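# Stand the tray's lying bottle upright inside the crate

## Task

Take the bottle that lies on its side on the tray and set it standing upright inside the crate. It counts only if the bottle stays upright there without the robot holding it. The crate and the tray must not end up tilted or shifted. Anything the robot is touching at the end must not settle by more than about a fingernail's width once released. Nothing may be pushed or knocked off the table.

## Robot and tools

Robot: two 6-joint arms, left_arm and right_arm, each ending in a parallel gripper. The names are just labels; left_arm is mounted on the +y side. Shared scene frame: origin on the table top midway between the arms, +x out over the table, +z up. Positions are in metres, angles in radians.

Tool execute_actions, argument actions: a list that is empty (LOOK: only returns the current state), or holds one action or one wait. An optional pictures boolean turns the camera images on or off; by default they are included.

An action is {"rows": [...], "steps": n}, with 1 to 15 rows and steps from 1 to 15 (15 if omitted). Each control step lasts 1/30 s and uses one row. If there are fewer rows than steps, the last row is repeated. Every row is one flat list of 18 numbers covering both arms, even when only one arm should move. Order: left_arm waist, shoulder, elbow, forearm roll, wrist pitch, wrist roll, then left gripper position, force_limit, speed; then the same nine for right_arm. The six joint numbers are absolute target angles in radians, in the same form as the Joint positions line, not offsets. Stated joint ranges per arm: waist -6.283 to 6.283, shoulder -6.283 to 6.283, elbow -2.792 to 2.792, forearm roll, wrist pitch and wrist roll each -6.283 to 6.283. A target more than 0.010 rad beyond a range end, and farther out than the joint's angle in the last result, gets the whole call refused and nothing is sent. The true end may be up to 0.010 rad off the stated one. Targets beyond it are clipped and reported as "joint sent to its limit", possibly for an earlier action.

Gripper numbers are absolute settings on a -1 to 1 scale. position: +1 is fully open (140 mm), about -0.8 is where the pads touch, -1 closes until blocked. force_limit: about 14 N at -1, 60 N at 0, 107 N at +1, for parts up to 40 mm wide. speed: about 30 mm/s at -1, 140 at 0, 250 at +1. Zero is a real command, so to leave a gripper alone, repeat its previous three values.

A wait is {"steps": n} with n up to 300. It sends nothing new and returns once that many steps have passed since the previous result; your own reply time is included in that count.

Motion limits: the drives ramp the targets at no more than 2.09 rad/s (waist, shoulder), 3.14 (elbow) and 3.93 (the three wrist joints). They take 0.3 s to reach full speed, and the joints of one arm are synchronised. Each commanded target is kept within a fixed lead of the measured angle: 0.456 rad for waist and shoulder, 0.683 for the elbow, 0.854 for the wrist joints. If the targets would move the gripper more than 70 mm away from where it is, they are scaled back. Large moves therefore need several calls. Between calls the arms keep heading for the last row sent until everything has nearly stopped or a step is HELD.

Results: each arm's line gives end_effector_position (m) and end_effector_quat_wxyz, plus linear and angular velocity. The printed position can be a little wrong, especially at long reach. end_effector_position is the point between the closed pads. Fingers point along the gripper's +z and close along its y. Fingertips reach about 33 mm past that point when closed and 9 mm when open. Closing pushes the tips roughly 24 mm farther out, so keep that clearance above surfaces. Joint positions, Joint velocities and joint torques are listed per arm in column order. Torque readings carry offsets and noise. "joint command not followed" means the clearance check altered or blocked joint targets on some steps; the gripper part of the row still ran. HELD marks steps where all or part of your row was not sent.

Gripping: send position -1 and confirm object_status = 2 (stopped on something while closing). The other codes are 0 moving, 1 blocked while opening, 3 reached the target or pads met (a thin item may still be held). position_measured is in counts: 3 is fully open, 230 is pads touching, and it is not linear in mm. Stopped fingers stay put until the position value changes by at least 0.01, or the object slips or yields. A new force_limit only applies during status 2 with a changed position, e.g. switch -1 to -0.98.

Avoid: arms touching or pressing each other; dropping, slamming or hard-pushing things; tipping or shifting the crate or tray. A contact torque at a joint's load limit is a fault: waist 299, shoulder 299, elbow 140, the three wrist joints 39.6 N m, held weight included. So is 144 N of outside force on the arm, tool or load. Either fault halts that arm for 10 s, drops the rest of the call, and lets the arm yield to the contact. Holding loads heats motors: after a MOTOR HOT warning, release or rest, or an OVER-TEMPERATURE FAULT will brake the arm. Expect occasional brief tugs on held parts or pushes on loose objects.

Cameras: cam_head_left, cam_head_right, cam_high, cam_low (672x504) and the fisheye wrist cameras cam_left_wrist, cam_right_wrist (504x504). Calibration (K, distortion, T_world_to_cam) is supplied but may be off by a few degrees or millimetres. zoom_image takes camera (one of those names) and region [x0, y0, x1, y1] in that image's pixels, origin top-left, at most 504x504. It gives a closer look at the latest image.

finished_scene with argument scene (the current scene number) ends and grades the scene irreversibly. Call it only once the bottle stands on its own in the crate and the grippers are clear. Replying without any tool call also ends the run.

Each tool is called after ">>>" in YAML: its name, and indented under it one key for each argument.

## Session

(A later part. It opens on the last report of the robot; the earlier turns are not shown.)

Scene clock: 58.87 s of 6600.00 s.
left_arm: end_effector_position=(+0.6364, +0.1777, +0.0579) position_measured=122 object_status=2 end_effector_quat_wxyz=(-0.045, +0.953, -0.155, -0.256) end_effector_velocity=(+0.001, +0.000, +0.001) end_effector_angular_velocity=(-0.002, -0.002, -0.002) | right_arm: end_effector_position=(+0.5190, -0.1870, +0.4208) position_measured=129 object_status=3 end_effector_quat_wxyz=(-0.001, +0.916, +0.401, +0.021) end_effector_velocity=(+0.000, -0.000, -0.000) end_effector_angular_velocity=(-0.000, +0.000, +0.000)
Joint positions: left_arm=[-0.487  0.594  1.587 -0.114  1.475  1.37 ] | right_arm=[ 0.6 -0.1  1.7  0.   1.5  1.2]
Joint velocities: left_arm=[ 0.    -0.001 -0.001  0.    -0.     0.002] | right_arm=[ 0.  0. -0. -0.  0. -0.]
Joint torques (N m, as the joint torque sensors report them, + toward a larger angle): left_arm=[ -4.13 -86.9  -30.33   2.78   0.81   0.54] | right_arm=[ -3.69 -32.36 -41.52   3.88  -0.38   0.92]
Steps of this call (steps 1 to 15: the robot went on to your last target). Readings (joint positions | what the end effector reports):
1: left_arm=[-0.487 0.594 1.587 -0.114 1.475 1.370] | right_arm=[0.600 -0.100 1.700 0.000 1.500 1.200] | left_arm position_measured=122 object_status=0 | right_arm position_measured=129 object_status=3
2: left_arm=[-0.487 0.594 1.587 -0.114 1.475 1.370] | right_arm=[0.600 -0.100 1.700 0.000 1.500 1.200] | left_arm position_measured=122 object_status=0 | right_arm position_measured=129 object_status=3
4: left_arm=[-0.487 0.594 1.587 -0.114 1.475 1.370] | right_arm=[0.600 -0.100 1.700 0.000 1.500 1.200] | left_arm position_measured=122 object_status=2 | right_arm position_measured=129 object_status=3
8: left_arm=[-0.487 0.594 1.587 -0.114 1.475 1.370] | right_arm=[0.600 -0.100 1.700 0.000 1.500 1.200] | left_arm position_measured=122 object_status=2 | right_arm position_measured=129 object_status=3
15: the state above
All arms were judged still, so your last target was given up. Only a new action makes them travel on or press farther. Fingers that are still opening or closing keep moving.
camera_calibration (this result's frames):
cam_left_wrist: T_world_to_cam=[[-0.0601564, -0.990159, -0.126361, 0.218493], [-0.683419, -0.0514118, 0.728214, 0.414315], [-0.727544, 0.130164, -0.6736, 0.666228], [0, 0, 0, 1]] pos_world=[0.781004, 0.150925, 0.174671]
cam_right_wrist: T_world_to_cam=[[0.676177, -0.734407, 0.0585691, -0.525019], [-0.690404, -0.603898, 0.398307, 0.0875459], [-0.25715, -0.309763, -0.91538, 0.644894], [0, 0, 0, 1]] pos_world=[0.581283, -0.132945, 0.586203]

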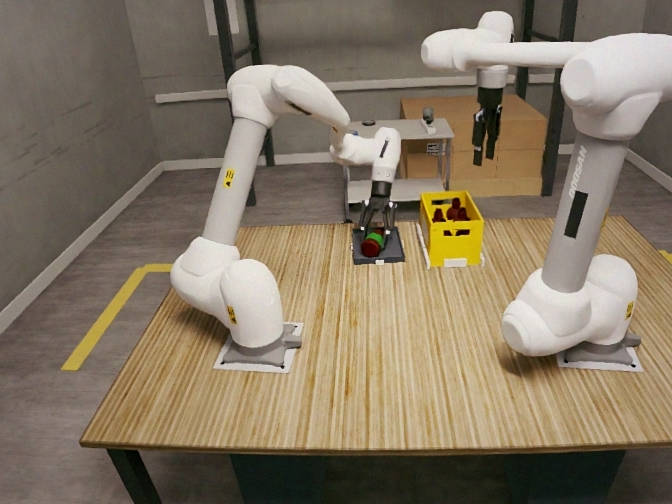

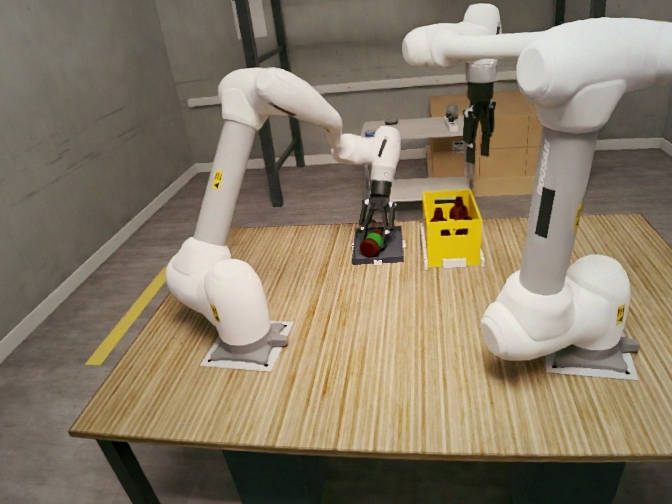

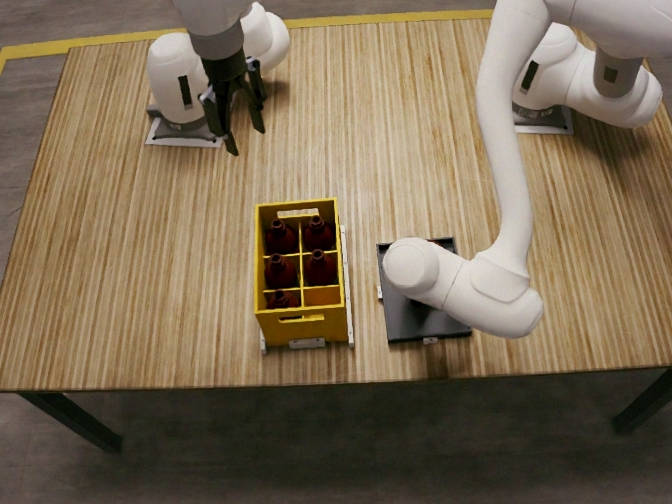

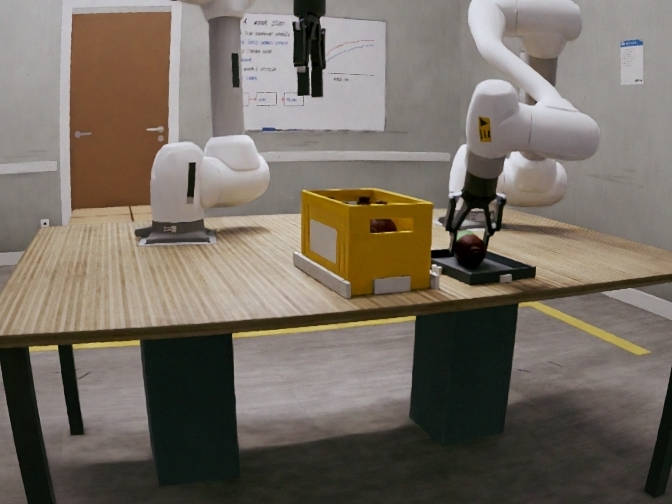

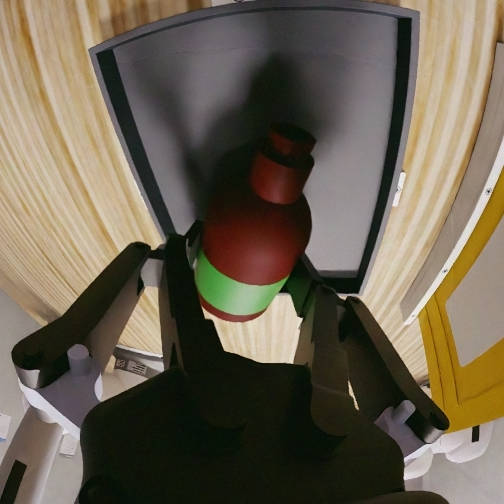

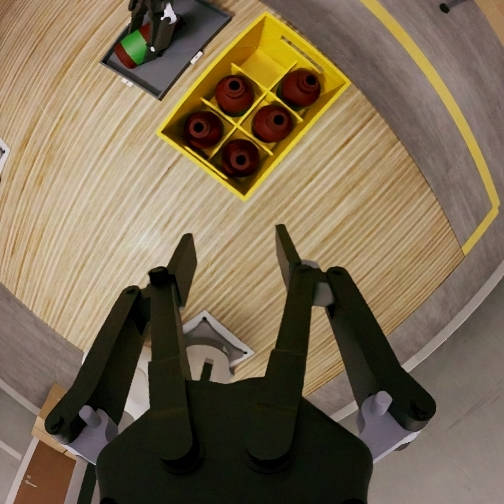

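>>> execute_actions:
  actions:
    - {"rows":[[-0.47,0.58,1.365,-0.108,1.69,1.372,-1,0,-0.5,0.6,-0.1,1.7,0,1.5,3.48,0,0,0]]}
  pictures: false

>>> execute_actions:
  actions:
    - {"rows":[[-0.47,-0.15,2.45,0,-0.3,1.5708,-1,0,-0.5,0.6,-0.1,1.7,0,1.5,3.48,0,0,0]]}
  pictures: false

>>> execute_actions:
  actions:
    - {"steps":45}
  pictures: false

>>> execute_actions:
  actions:
    - {"rows":[[-0.9943,-0.05,2.5162,0,-0.4,1.5708,-1,0,-0.5,0.6,-0.1,1.7,0,1.5,3.48,0,0,0]]}
  pictures: false

>>> execute_actions:
  actions:
    - {"steps":15}
  pictures: false

>>> execute_actions:
  actions:
    - {"rows":[[-0.9943,0.0101,2.5162,0,-0.432,1.5708,-1,0,-0.5,0.985,-0.005,1.72,0,1.4266,3.48,0,0,0]]}
  pictures: false

>>> execute_actions:
  actions:
    - {"steps":15}

Scene clock: 71.83 s of 6600.00 s.
left_arm: end_effector_position=(+0.6948, +0.1572, +0.1752) position_measured=122 object_status=2 end_effector_quat_wxyz=(-0.039, +0.955, -0.161, -0.247) end_effector_velocity=(+0.003, -0.001, +0.006) end_effector_angular_velocity=(-0.002, +0.001, -0.000) | right_arm: end_effector_position=(+0.5190, -0.1870, +0.4208) position_measured=129 object_status=3 end_effector_quat_wxyz=(-0.012, +0.987, -0.157, +0.017) end_effector_velocity=(+0.000, +0.000, +0.001) end_effector_angular_velocity=(+0.127, +0.061, -3.388)
Joint positions: left_arm=[-0.47   0.58   1.366 -0.108  1.689  1.372] | right_arm=[ 0.6   -0.1    1.7    0.     1.5    2.342]
Joint velocities: left_arm=[ 0.001  0.001 -0.014 -0.001  0.012  0.001] | right_arm=[ 0.     0.    -0.001  0.     0.     3.391]
Joint torques (N m, as the joint torque sensors report them, + toward a larger angle): left_arm=[ -2.58 -92.32 -37.06   3.23   1.65   0.31] | right_arm=[ -2.73 -31.03 -41.39   3.91  -0.44   1.05]
Steps of this call (steps 1 to 90: nothing new was sent; then 9.47 s passed at rest; steps 91 to 105: all 15 steps of this action). Readings (joint positions | what the end effector reports):
91: left_arm=[-0.487 0.595 1.587 -0.114 1.475 1.370] | right_arm=[0.600 -0.100 1.700 0.000 1.500 1.200] | left_arm position_measured=122 object_status=2 | right_arm position_measured=129 object_status=3
92: left_arm=[-0.487 0.594 1.583 -0.114 1.479 1.370] | right_arm=[0.600 -0.100 1.700 0.000 1.500 1.205] | left_arm position_measured=122 object_status=2 | right_arm position_measured=129 object_status=3
94: left_arm=[-0.484 0.592 1.542 -0.113 1.520 1.370] | right_arm=[0.600 -0.100 1.700 0.000 1.500 1.258] | left_arm position_measured=122 object_status=2 | right_arm position_measured=129 object_status=3
98: left_arm=[-0.476 0.585 1.434 -0.110 1.623 1.371] | right_arm=[0.600 -0.100 1.700 0.000 1.500 1.536] | left_arm position_measured=122 object_status=2 | right_arm position_measured=129 object_status=3
105: the state above

Scene clock: 72.33 s of 6600.00 s.
left_arm: end_effector_position=(+0.6150, +0.2386, +0.1247) position_measured=122 object_status=2 end_effector_quat_wxyz=(+0.032, +0.970, -0.233, +0.061) end_effector_velocity=(-0.166, +0.164, -0.069) end_effector_angular_velocity=(-0.992, -2.008, -0.254) | right_arm: end_effector_position=(+0.5190, -0.1870, +0.4208) position_measured=129 object_status=3 end_effector_quat_wxyz=(-0.019, +0.747, -0.664, +0.008) end_effector_velocity=(-0.000, -0.000, -0.000) end_effector_angular_velocity=(+0.000, +0.001, -0.023)
Joint positions: left_arm=[-0.47   0.136  2.029 -0.031  0.84   1.513] | right_arm=[ 0.6   -0.1    1.7    0.     1.5    3.479]
Joint velocities: left_arm=[-0.    -1.261  1.853  0.139 -2.818  0.251] | right_arm=[ 0.    -0.     0.001 -0.     0.     0.023]
Joint torques (N m, as the joint torque sensors report them, + toward a larger angle): left_arm=[ -1.13 -66.79 -30.42   2.62  -0.35   0.42] | right_arm=[ -2.76 -32.18 -41.46   3.85  -0.41   0.48]
Steps of this call (steps 1 to 15: all 15 steps of this action). Readings (joint positions | what the end effector reports):
1: left_arm=[-0.470 0.580 1.366 -0.108 1.690 1.372] | right_arm=[0.600 -0.100 1.700 0.000 1.500 2.456] | left_arm position_measured=122 object_status=2 | right_arm position_measured=129 object_status=3
2: left_arm=[-0.470 0.577 1.369 -0.107 1.684 1.373] | right_arm=[0.600 -0.100 1.700 0.000 1.500 2.571] | left_arm position_measured=122 object_status=2 | right_arm position_measured=129 object_status=3
4: left_arm=[-0.470 0.550 1.411 -0.101 1.632 1.385] | right_arm=[0.600 -0.100 1.700 0.000 1.500 2.801] | left_arm position_measured=122 object_status=2 | right_arm position_measured=129 object_status=3
8: left_arm=[-0.470 0.407 1.623 -0.069 1.367 1.444] | right_arm=[0.600 -0.100 1.700 0.000 1.500 3.214] | left_arm position_measured=122 object_status=2 | right_arm position_measured=129 object_status=3
15: the state above

Scene clock: 73.83 s of 6600.00 s.
left_arm: end_effector_position=(+0.6482, +0.2275, +0.2547) position_measured=122 object_status=2 end_effector_quat_wxyz=(+0.146, +0.810, -0.228, +0.520) end_effector_velocity=(+0.000, -0.000, +0.001) end_effector_angular_velocity=(-0.001, -0.001, +0.000) | right_arm: end_effector_position=(+0.5190, -0.1870, +0.4208) position_measured=129 object_status=3 end_effector_quat_wxyz=(-0.019, +0.747, -0.664, +0.008) end_effector_velocity=(+0.000, +0.000, +0.000) end_effector_angular_velocity=(+0.001, -0.000, +0.000)
Joint positions: left_arm=[-0.47  -0.15   2.45   0.    -0.3    1.571] | right_arm=[ 0.6  -0.1   1.7   0.    1.5   3.48]
Joint velocities: left_arm=[-0.001 -0.    -0.    -0.001 -0.001 -0.   ] | right_arm=[-0.     0.    -0.001  0.001  0.    -0.   ]
Joint torques (N m, as the joint torque sensors report them, + toward a larger angle): left_arm=[ -4.09 -19.78 -37.38   2.94  -3.11   0.46] | right_arm=[ -3.18 -31.41 -41.52   3.92  -0.34   0.8 ]
Steps of this call (steps 1 to 45: the robot went on to your last target). Readings (joint positions | what the end effector reports):
1: left_arm=[-0.470 0.093 2.093 -0.027 0.738 1.522] | right_arm=[0.600 -0.100 1.700 0.000 1.500 3.479] | left_arm position_measured=122 object_status=2 | right_arm position_measured=129 object_status=3
2: left_arm=[-0.470 0.051 2.154 -0.022 0.627 1.530] | right_arm=[0.600 -0.100 1.700 0.000 1.500 3.480] | left_arm position_measured=122 object_status=2 | right_arm position_measured=129 object_status=3
4: left_arm=[-0.470 -0.021 2.259 -0.014 0.407 1.545] | right_arm=[0.600 -0.100 1.700 0.000 1.500 3.480] | left_arm position_measured=122 object_status=2 | right_arm position_measured=129 object_status=3
8: left_arm=[-0.470 -0.094 2.367 -0.006 0.092 1.559] | right_arm=[0.600 -0.100 1.700 0.000 1.500 3.480] | left_arm position_measured=122 object_status=2 | right_arm position_measured=129 object_status=3
45: the state above
All arms were judged still, so your last target was given up. Only a new action makes them travel on or press farther. Fingers that are still opening or closing keep moving.

Scene clock: 74.33 s of 6600.00 s.
left_arm: end_effector_position=(+0.5391, +0.0909, +0.2115) position_measured=122 object_status=2 end_effector_quat_wxyz=(+0.211, +0.779, -0.343, +0.480) end_effector_velocity=(-0.300, -0.280, -0.094) end_effector_angular_velocity=(+0.058, +0.056, -0.662) | right_arm: end_effector_position=(+0.5190, -0.1870, +0.4208) position_measured=129 object_status=3 end_effector_quat_wxyz=(-0.019, +0.747, -0.664, +0.008) end_effector_velocity=(+0.000, -0.000, +0.001) end_effector_angular_velocity=(-0.000, -0.002, +0.000)
Joint positions: left_arm=[-0.751 -0.095  2.486  0.    -0.355  1.571] | right_arm=[ 0.6  -0.1   1.7   0.    1.5   3.48]
Joint velocities: left_arm=[-0.663  0.123  0.08  -0.001 -0.122 -0.001] | right_arm=[-0.    -0.001 -0.001 -0.001  0.    -0.   ]
Joint torques (N m, as the joint torque sensors report them, + toward a larger angle): left_arm=[ -2.82 -24.86 -33.4    3.03  -2.87   0.45] | right_arm=[ -3.41 -31.69 -41.48   3.79  -0.48   0.73]
Steps of this call (steps 1 to 15: all 15 steps of this action). Readings (joint positions | what the end effector reports):
1: left_arm=[-0.470 -0.150 2.450 0.000 -0.300 1.571] | right_arm=[0.600 -0.100 1.700 0.000 1.500 3.480] | left_arm position_measured=122 object_status=2 | right_arm position_measured=129 object_status=3
2: left_arm=[-0.473 -0.150 2.450 0.000 -0.301 1.571] | right_arm=[0.600 -0.100 1.700 0.000 1.500 3.480] | left_arm position_measured=122 object_status=2 | right_arm position_measured=129 object_status=3
4: left_arm=[-0.500 -0.143 2.454 0.000 -0.307 1.571] | right_arm=[0.600 -0.100 1.700 0.000 1.500 3.480] | left_arm position_measured=122 object_status=2 | right_arm position_measured=129 object_status=3
8: left_arm=[-0.595 -0.124 2.467 0.000 -0.326 1.571] | right_arm=[0.600 -0.100 1.700 0.000 1.500 3.480] | left_arm position_measured=122 object_status=2 | right_arm position_measured=129 object_status=3
15: the state above

Scene clock: 74.83 s of 6600.00 s.
left_arm: end_effector_position=(+0.4182, +0.0043, +0.1775) position_measured=122 object_status=2 end_effector_quat_wxyz=(+0.261, +0.739, -0.438, +0.440) end_effector_velocity=(-0.004, -0.002, -0.002) end_effector_angular_velocity=(+0.002, +0.001, -0.007) | right_arm: end_effector_position=(+0.5190, -0.1870, +0.4208) position_measured=129 object_status=3 end_effector_quat_wxyz=(-0.019, +0.747, -0.664, +0.008) end_effector_velocity=(-0.000, -0.000, -0.001) end_effector_angular_velocity=(-0.000, +0.001, -0.000)
Joint positions: left_arm=[-0.994 -0.05   2.516  0.    -0.4    1.571] | right_arm=[ 0.6  -0.1   1.7   0.    1.5   3.48]
Joint velocities: left_arm=[-0.007  0.003  0.001 -0.001 -0.003  0.001] | right_arm=[ 0.     0.     0.001  0.    -0.     0.   ]
Joint torques (N m, as the joint torque sensors report them, + toward a larger angle): left_arm=[ -4.17 -24.97 -30.8    2.63  -2.7    0.44] | right_arm=[ -3.44 -32.73 -41.43   3.86  -0.49   0.74]
Steps of this call (steps 1 to 15: the robot went on to your last target). Readings (joint positions | what the end effector reports):
1: left_arm=[-0.774 -0.091 2.489 0.000 -0.359 1.571] | right_arm=[0.600 -0.100 1.700 0.000 1.500 3.480] | left_arm position_measured=122 object_status=2 | right_arm position_measured=129 object_status=3
2: left_arm=[-0.796 -0.087 2.492 0.000 -0.363 1.571] | right_arm=[0.600 -0.100 1.700 0.000 1.500 3.480] | left_arm position_measured=122 object_status=2 | right_arm position_measured=129 object_status=3
4: left_arm=[-0.841 -0.078 2.497 0.000 -0.372 1.571] | right_arm=[0.600 -0.100 1.700 0.000 1.500 3.480] | left_arm position_measured=122 object_status=2 | right_arm position_measured=129 object_status=3
8: left_arm=[-0.931 -0.062 2.508 0.000 -0.388 1.571] | right_arm=[0.600 -0.100 1.700 0.000 1.500 3.480] | left_arm position_measured=122 object_status=2 | right_arm position_measured=129 object_status=3
15: the state above

Scene clock: 75.33 s of 6600.00 s.
left_arm: end_effector_position=(+0.4207, -0.0009, +0.1497) position_measured=122 object_status=2 end_effector_quat_wxyz=(+0.255, +0.745, -0.442, +0.430) end_effector_velocity=(+0.000, +0.001, -0.000) end_effector_angular_velocity=(+0.000, -0.000, +0.001) | right_arm: end_effector_position=(+0.4442, -0.0429, +0.3724) position_measured=129 object_status=3 end_effector_quat_wxyz=(-0.004, +0.840, -0.543, +0.001) end_effector_velocity=(-0.235, +0.311, -0.115) end_effector_angular_velocity=(-0.053, +0.055, +0.714)
Joint positions: left_arm=[-0.994  0.01   2.516  0.    -0.432  1.571] | right_arm=[ 0.907 -0.024  1.716  0.     1.442  3.48 ]
Joint velocities: left_arm=[ 0.001 -0.     0.001 -0.001 -0.     0.001] | right_arm=[ 0.714  0.176  0.036 -0.    -0.136 -0.   ]
Joint torques (N m, as the joint torque sensors report them, + toward a larger angle): left_arm=[ -4.81 -29.29 -29.14   2.63  -3.     0.67] | right_arm=[ -3.06 -43.2  -42.85   3.77  -0.57   0.75]
Steps of this call (steps 1 to 15: all 15 steps of this action). Readings (joint positions | what the end effector reports):
1: left_arm=[-0.994 -0.050 2.516 0.000 -0.400 1.571] | right_arm=[0.600 -0.100 1.700 0.000 1.500 3.480] | left_arm position_measured=122 object_status=2 | right_arm position_measured=129 object_status=3
2: left_arm=[-0.994 -0.047 2.516 0.000 -0.402 1.571] | right_arm=[0.603 -0.099 1.700 0.000 1.500 3.480] | left_arm position_measured=122 object_status=2 | right_arm position_measured=129 object_status=3
4: left_arm=[-0.994 -0.021 2.516 0.000 -0.416 1.571] | right_arm=[0.630 -0.093 1.702 0.000 1.494 3.480] | left_arm position_measured=122 object_status=2 | right_arm position_measured=129 object_status=3
8: left_arm=[-0.994 0.009 2.516 0.000 -0.431 1.571] | right_arm=[0.736 -0.067 1.707 0.000 1.474 3.480] | left_arm position_measured=122 object_status=2 | right_arm position_measured=129 object_status=3
15: the state above

Scene clock: 75.83 s of 6600.00 s.
left_arm: end_effector_position=(+0.4207, -0.0009, +0.1497) position_measured=122 object_status=2 end_effector_quat_wxyz=(+0.255, +0.745, -0.442, +0.430) end_effector_velocity=(+0.000, +0.000, +0.000) end_effector_angular_velocity=(-0.000, -0.001, -0.001) | right_arm: end_effector_position=(+0.4169, -0.0098, +0.3596) position_measured=129 object_status=3 end_effector_quat_wxyz=(-0.000, +0.861, -0.509, -0.000) end_effector_velocity=(-0.000, -0.001, -0.001) end_effector_angular_velocity=(-0.002, +0.000, +0.000)
Joint positions: left_arm=[-0.994  0.01   2.516  0.    -0.432  1.571] | right_arm=[ 0.985 -0.005  1.72   0.     1.427  3.48 ]
Joint velocities: left_arm=[ 0.    -0.001  0.     0.001 -0.     0.001] | right_arm=[ 0.    -0.     0.002 -0.001 -0.     0.   ]
Joint torques (N m, as the joint torque sensors report them, + toward a larger angle): left_arm=[ -5.4  -31.09 -28.91   2.35  -2.59   0.73] | right_arm=[ -3.09 -41.51 -41.07   3.83  -0.37   0.67]
Steps of this call (steps 1 to 15: the robot went on to your last target). Readings (joint positions | what the end effector reports):
1: left_arm=[-0.994 0.010 2.516 0.000 -0.432 1.571] | right_arm=[0.930 -0.019 1.717 0.000 1.437 3.480] | left_arm position_measured=122 object_status=2 | right_arm position_measured=129 object_status=3
2: left_arm=[-0.994 0.010 2.516 0.000 -0.432 1.571] | right_arm=[0.951 -0.013 1.718 0.000 1.433 3.480] | left_arm position_measured=122 object_status=2 | right_arm position_measured=129 object_status=3
4: left_arm=[-0.994 0.010 2.516 0.000 -0.432 1.571] | right_arm=[0.977 -0.007 1.720 0.000 1.428 3.480] | left_arm position_measured=122 object_status=2 | right_arm position_measured=129 object_status=3
8: left_arm=[-0.994 0.010 2.516 0.000 -0.432 1.571] | right_arm=[0.985 -0.005 1.720 0.000 1.427 3.480] | left_arm position_measured=122 object_status=2 | right_arm position_measured=129 object_status=3
15: the state above
camera_calibration (this result's frames):
cam_left_wrist: T_world_to_cam=[[-0.784655, -0.563107, 0.259282, 0.287633], [-0.578495, 0.514746, -0.632756, 0.350959], [0.222845, -0.646489, -0.729652, 0.202234], [0, 0, 0, 1]] pos_world=[0.383654, 0.112056, 0.295054]
cam_right_wrist: T_world_to_cam=[[-0.911274, -0.409144, 0.0467006, 0.347007], [-0.350209, 0.82964, 0.434799, 0.00749669], [-0.21664, 0.379866, -0.899316, 0.601582], [0, 0, 0, 1]] pos_world=[0.449171, -0.0927642, 0.521547]

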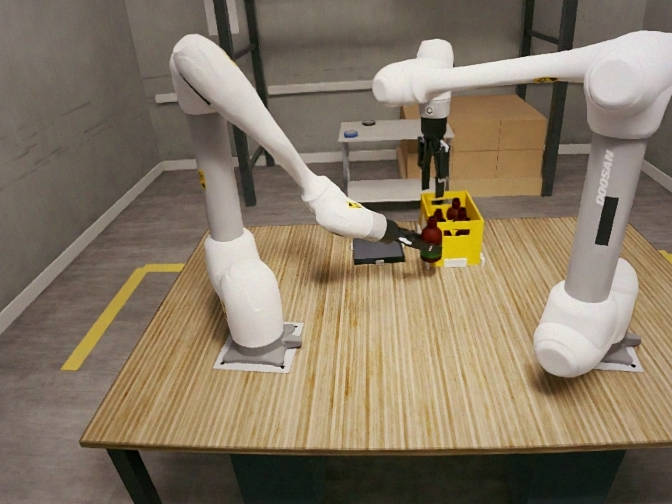

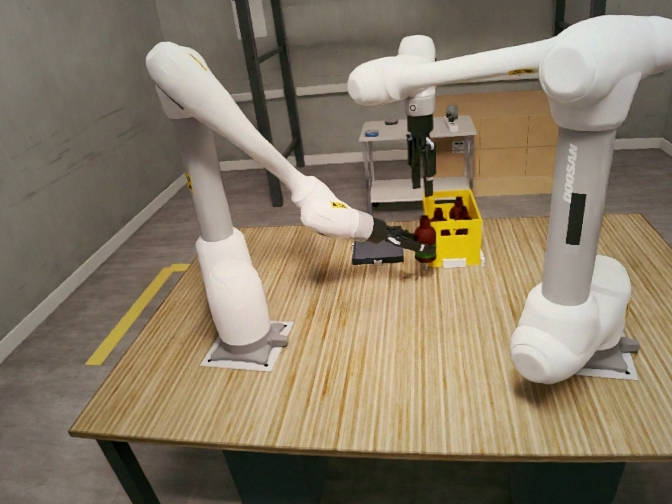

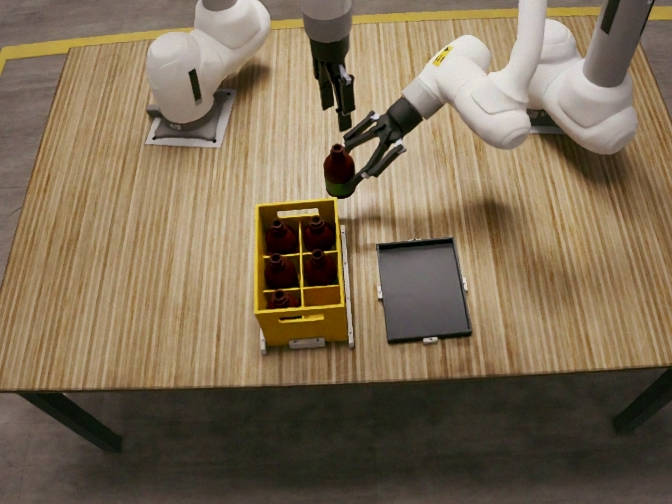

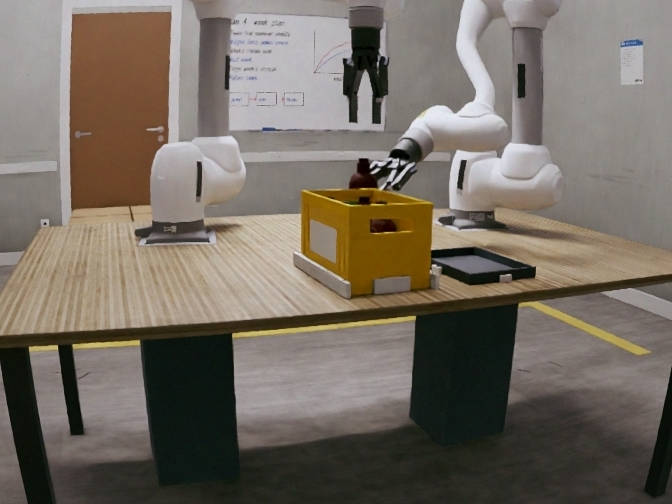

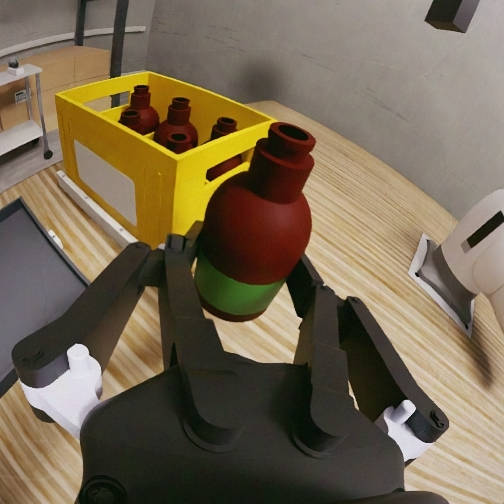

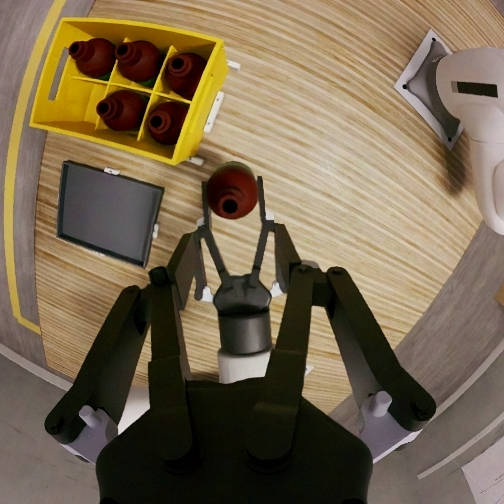

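>>> execute_actions:
  actions:
    - {"rows":[[-0.9943,0.0101,2.5162,0,-0.432,1.5708,-1,0,-0.5,0.985,0.026,1.8525,0,1.263,3.48,0,0,0]]}

>>> zoom_image:
  camera: "cam_low"
  region: [300, 90, 460, 210]

>>> zoom_image:
  camera: "cam_head_left"
  region: [360, 160, 500, 280]

Scene clock: 83.67 s of 6600.00 s.
left_arm: end_effector_position=(+0.4207, -0.0010, +0.1498) position_measured=122 object_status=2 end_effector_quat_wxyz=(+0.255, +0.745, -0.442, +0.430) end_effector_velocity=(-0.000, -0.000, +0.001) end_effector_angular_velocity=(-0.000, -0.003, -0.002) | right_arm: end_effector_position=(+0.4161, -0.0107, +0.2706) position_measured=129 object_status=3 end_effector_quat_wxyz=(-0.000, +0.861, -0.509, +0.000) end_effector_velocity=(-0.001, -0.001, -0.002) end_effector_angular_velocity=(-0.001, +0.001, +0.000)
Joint positions: left_arm=[-0.994  0.01   2.516 -0.    -0.432  1.571] | right_arm=[ 0.985  0.026  1.852 -0.     1.263  3.48 ]
Joint velocities: left_arm=[ 0.    -0.001  0.     0.001 -0.002  0.002] | right_arm=[-0.     0.     0.003 -0.    -0.002 -0.   ]
Joint torques (N m, as the joint torque sensors report them, + toward a larger angle): left_arm=[ -3.15 -30.72 -27.8    2.37  -2.51   0.59] | right_arm=[ -3.12 -43.15 -38.7    3.67  -0.19   0.79]
Steps of this call (steps 1 to 15: the robot went on to your last target; steps 16 to 90: nothing new was sent; then 4.33 s passed at rest; steps 91 to 105: all 15 steps of this action). Readings (joint positions | what the end effector reports):
91: left_arm=[-0.994 0.010 2.516 -0.000 -0.432 1.571] | right_arm=[0.985 -0.005 1.720 0.000 1.427 3.480] | left_arm position_measured=122 object_status=2 | right_arm position_measured=129 object_status=3
92: left_arm=[-0.994 0.010 2.516 -0.000 -0.432 1.571] | right_arm=[0.985 -0.004 1.724 0.000 1.421 3.480] | left_arm position_measured=122 object_status=2 | right_arm position_measured=129 object_status=3
94: left_arm=[-0.994 0.010 2.516 -0.000 -0.432 1.571] | right_arm=[0.985 0.005 1.765 0.000 1.371 3.480] | left_arm position_measured=122 object_status=2 | right_arm position_measured=129 object_status=3
98: left_arm=[-0.994 0.010 2.516 -0.000 -0.432 1.571] | right_arm=[0.985 0.024 1.844 -0.000 1.274 3.480] | left_arm position_measured=122 object_status=2 | right_arm position_measured=129 object_status=3
105: the state above
camera_calibration (this result's frames):
cam_left_wrist: T_world_to_cam=[[-0.784649, -0.563108, 0.2593, 0.287619], [-0.578496, 0.514704, -0.632789, 0.351007], [0.222865, -0.646521, -0.729617, 0.202222], [0, 0, 0, 1]] pos_world=[0.383668, 0.112036, 0.295078]
cam_right_wrist: T_world_to_cam=[[-0.911253, -0.40921, 0.0465399, 0.350109], [-0.35032, 0.829569, 0.434845, 0.0466899], [-0.216551, 0.37995, -0.899302, 0.521593], [0, 0, 0, 1]] pos_world=[0.448345, -0.0936438, 0.432473]

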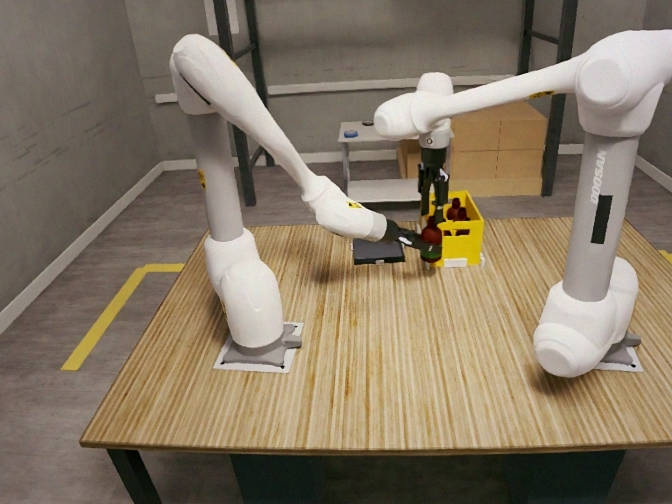

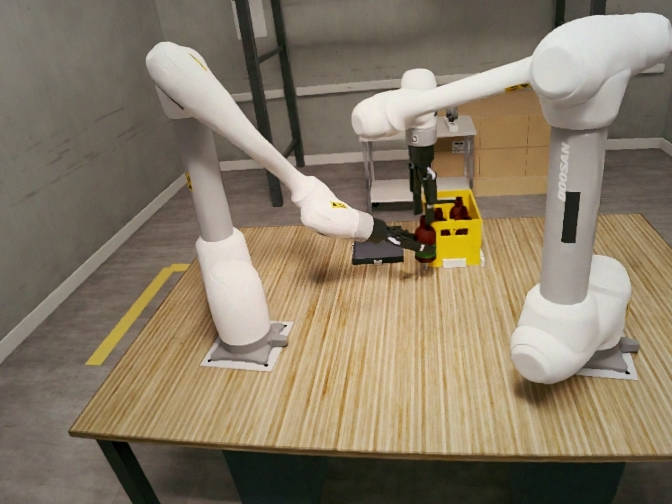

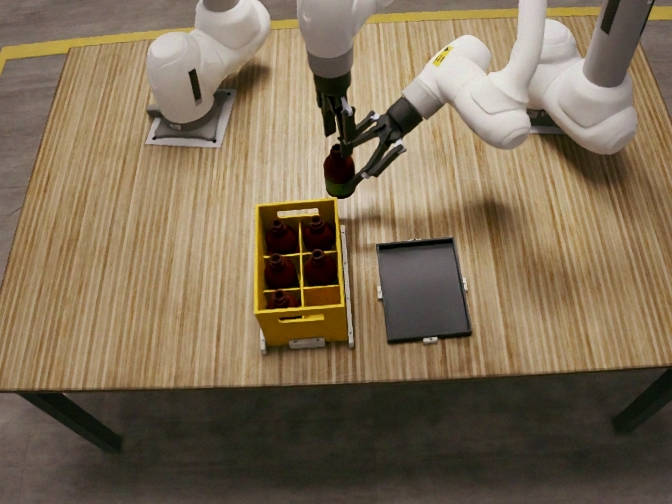

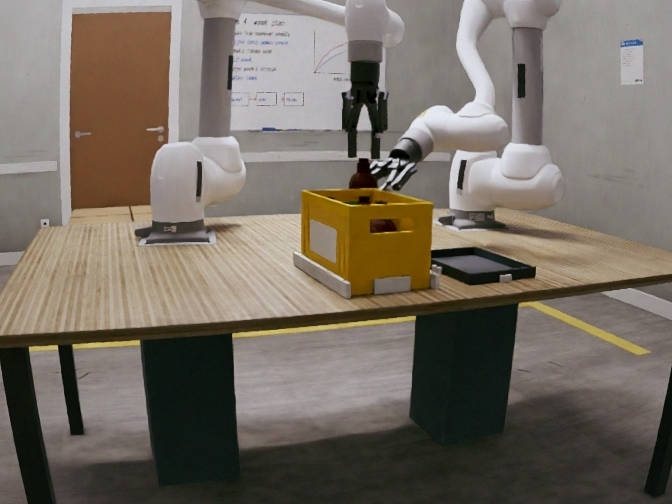

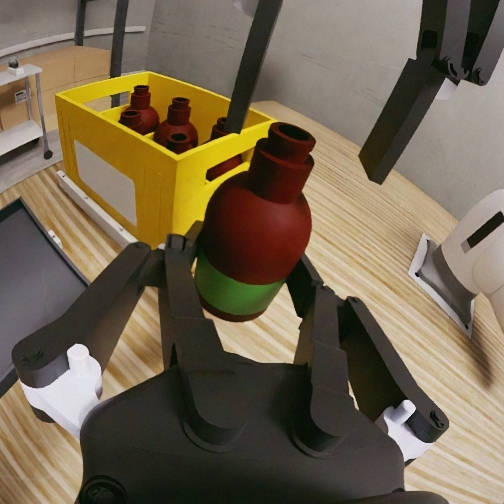

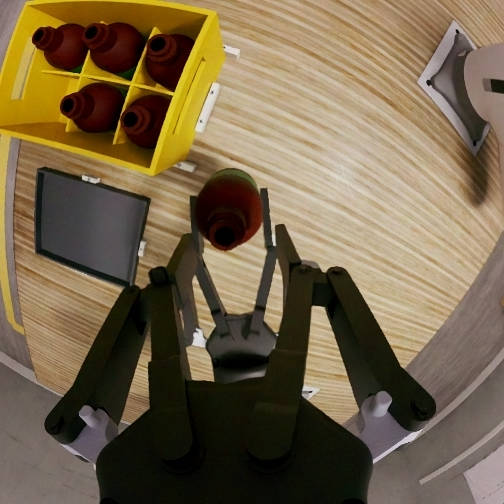

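Region (300, 90, 460, 210) of cam_low's 672x504 image, scaled by 3.150, with more detail than that image has; it fills the top 378 rows of this view, and the rest is white.

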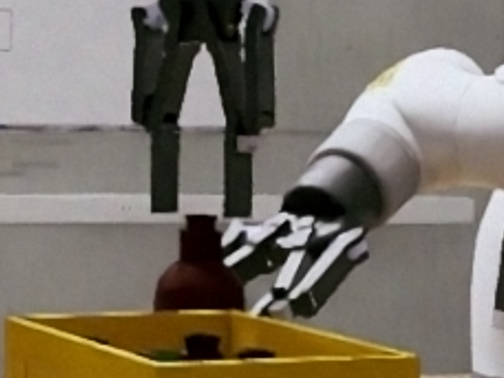

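Region (360, 160, 500, 280) of cam_head_left's 672x504 image, scaled by 3.600, with more detail than that image has; it fills the top 432 rows of this view, and the rest is white.

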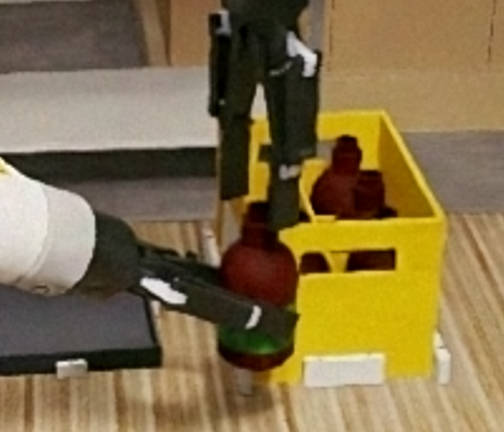

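>>> execute_actions:
  actions:
    - {"rows":[[-0.9943,0.0101,2.5162,0,-0.432,1.5708,-1,0,-0.5,0.9746,0.0479,1.8789,0,1.2148,3.47,0,0,0]]}

Scene clock: 90.47 s of 6600.00 s.
left_arm: end_effector_position=(+0.4207, -0.0010, +0.1498) position_measured=122 object_status=2 end_effector_quat_wxyz=(+0.255, +0.745, -0.442, +0.430) end_effector_velocity=(+0.000, +0.000, -0.000) end_effector_angular_velocity=(+0.000, +0.001, +0.001) | right_arm: end_effector_position=(+0.4237, -0.0107, +0.2445) position_measured=129 object_status=3 end_effector_quat_wxyz=(-0.000, +0.860, -0.510, -0.000) end_effector_velocity=(-0.000, -0.001, -0.001) end_effector_angular_velocity=(-0.002, +0.001, +0.001)
Joint positions: left_arm=[-0.994  0.01   2.516 -0.    -0.432  1.571] | right_arm=[0.975 0.048 1.879 0.    1.215 3.47 ]
Joint velocities: left_arm=[ 0. -0.  0. -0.  0. -0.] | right_arm=[-0.     0.     0.002 -0.001 -0.    -0.   ]
Joint torques (N m, as the joint torque sensors report them, + toward a larger angle): left_arm=[ -4.9  -30.48 -28.79   2.16  -2.81   0.52] | right_arm=[ -3.67 -44.26 -38.57   3.53  -0.35   0.81]
Steps of this call (steps 1 to 15: the robot went on to your last target; steps 16 to 90: nothing new was sent; then 3.30 s passed at rest; steps 91 to 105: all 15 steps of this action). Readings (joint positions | what the end effector reports):
91: left_arm=[-0.994 0.010 2.516 -0.000 -0.432 1.571] | right_arm=[0.985 0.026 1.853 -0.000 1.263 3.480] | left_arm position_measured=122 object_status=2 | right_arm position_measured=129 object_status=3
92: left_arm=[-0.994 0.010 2.516 -0.000 -0.432 1.571] | right_arm=[0.984 0.028 1.855 0.000 1.257 3.479] | left_arm position_measured=122 object_status=2 | right_arm position_measured=129 object_status=3
94: left_arm=[-0.994 0.010 2.516 -0.000 -0.432 1.571] | right_arm=[0.978 0.042 1.872 0.000 1.229 3.473] | left_arm position_measured=122 object_status=2 | right_arm position_measured=129 object_status=3
98: left_arm=[-0.994 0.010 2.516 -0.000 -0.432 1.571] | right_arm=[0.975 0.048 1.878 0.000 1.216 3.470] | left_arm position_measured=122 object_status=2 | right_arm position_measured=129 object_status=3
105: the state above
camera_calibration (this result's frames):
cam_left_wrist: T_world_to_cam=[[-0.784649, -0.563107, 0.2593, 0.287619], [-0.578496, 0.514704, -0.632789, 0.351007], [0.222865, -0.646521, -0.729617, 0.202222], [0, 0, 0, 1]] pos_world=[0.383668, 0.112036, 0.295078]
cam_right_wrist: T_world_to_cam=[[-0.911425, -0.408808, 0.0466976, 0.358311], [-0.349903, 0.829765, 0.434808, 0.0606357], [-0.216501, 0.379955, -0.899312, 0.499775], [0, 0, 0, 1]] pos_world=[0.455992, -0.0937252, 0.406357]

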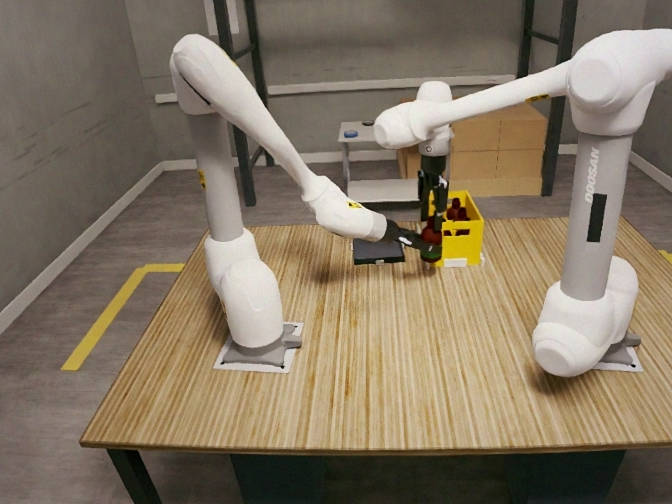

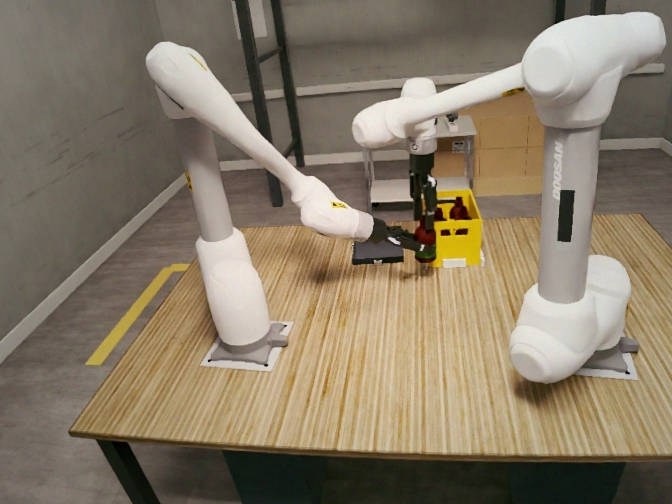

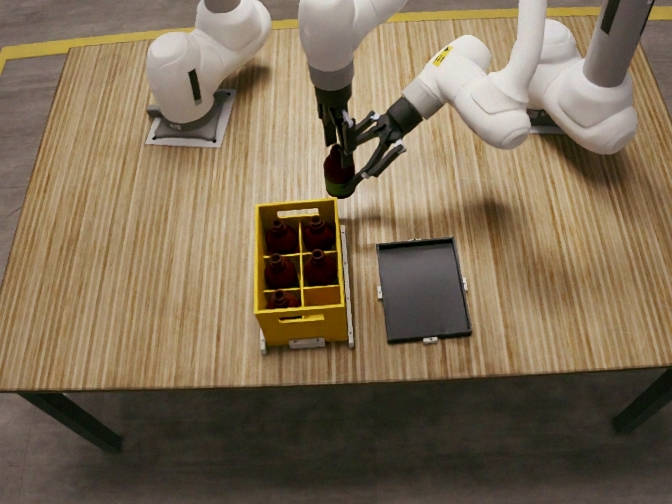

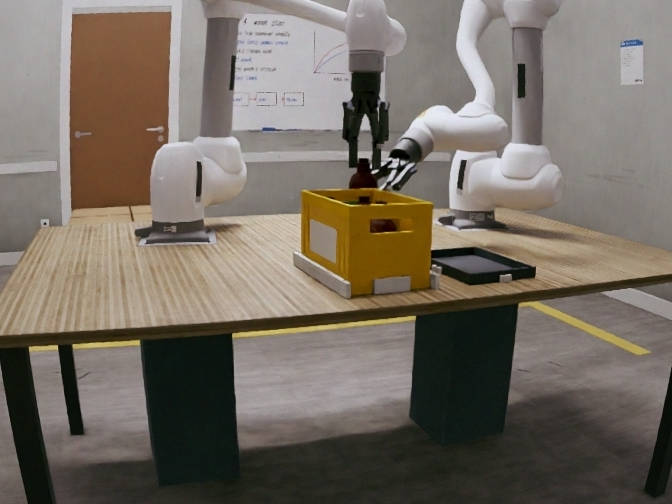

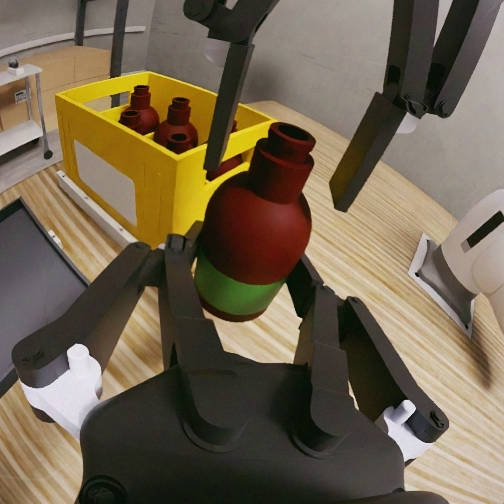

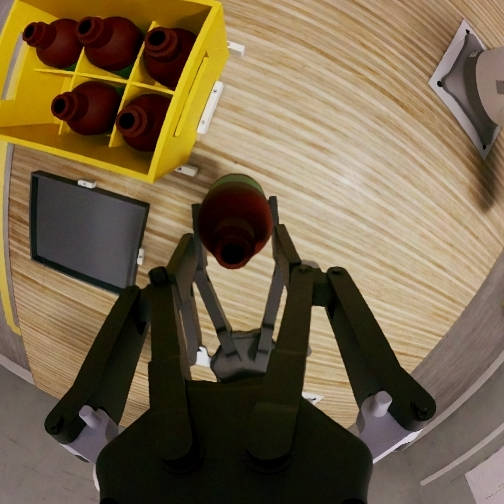

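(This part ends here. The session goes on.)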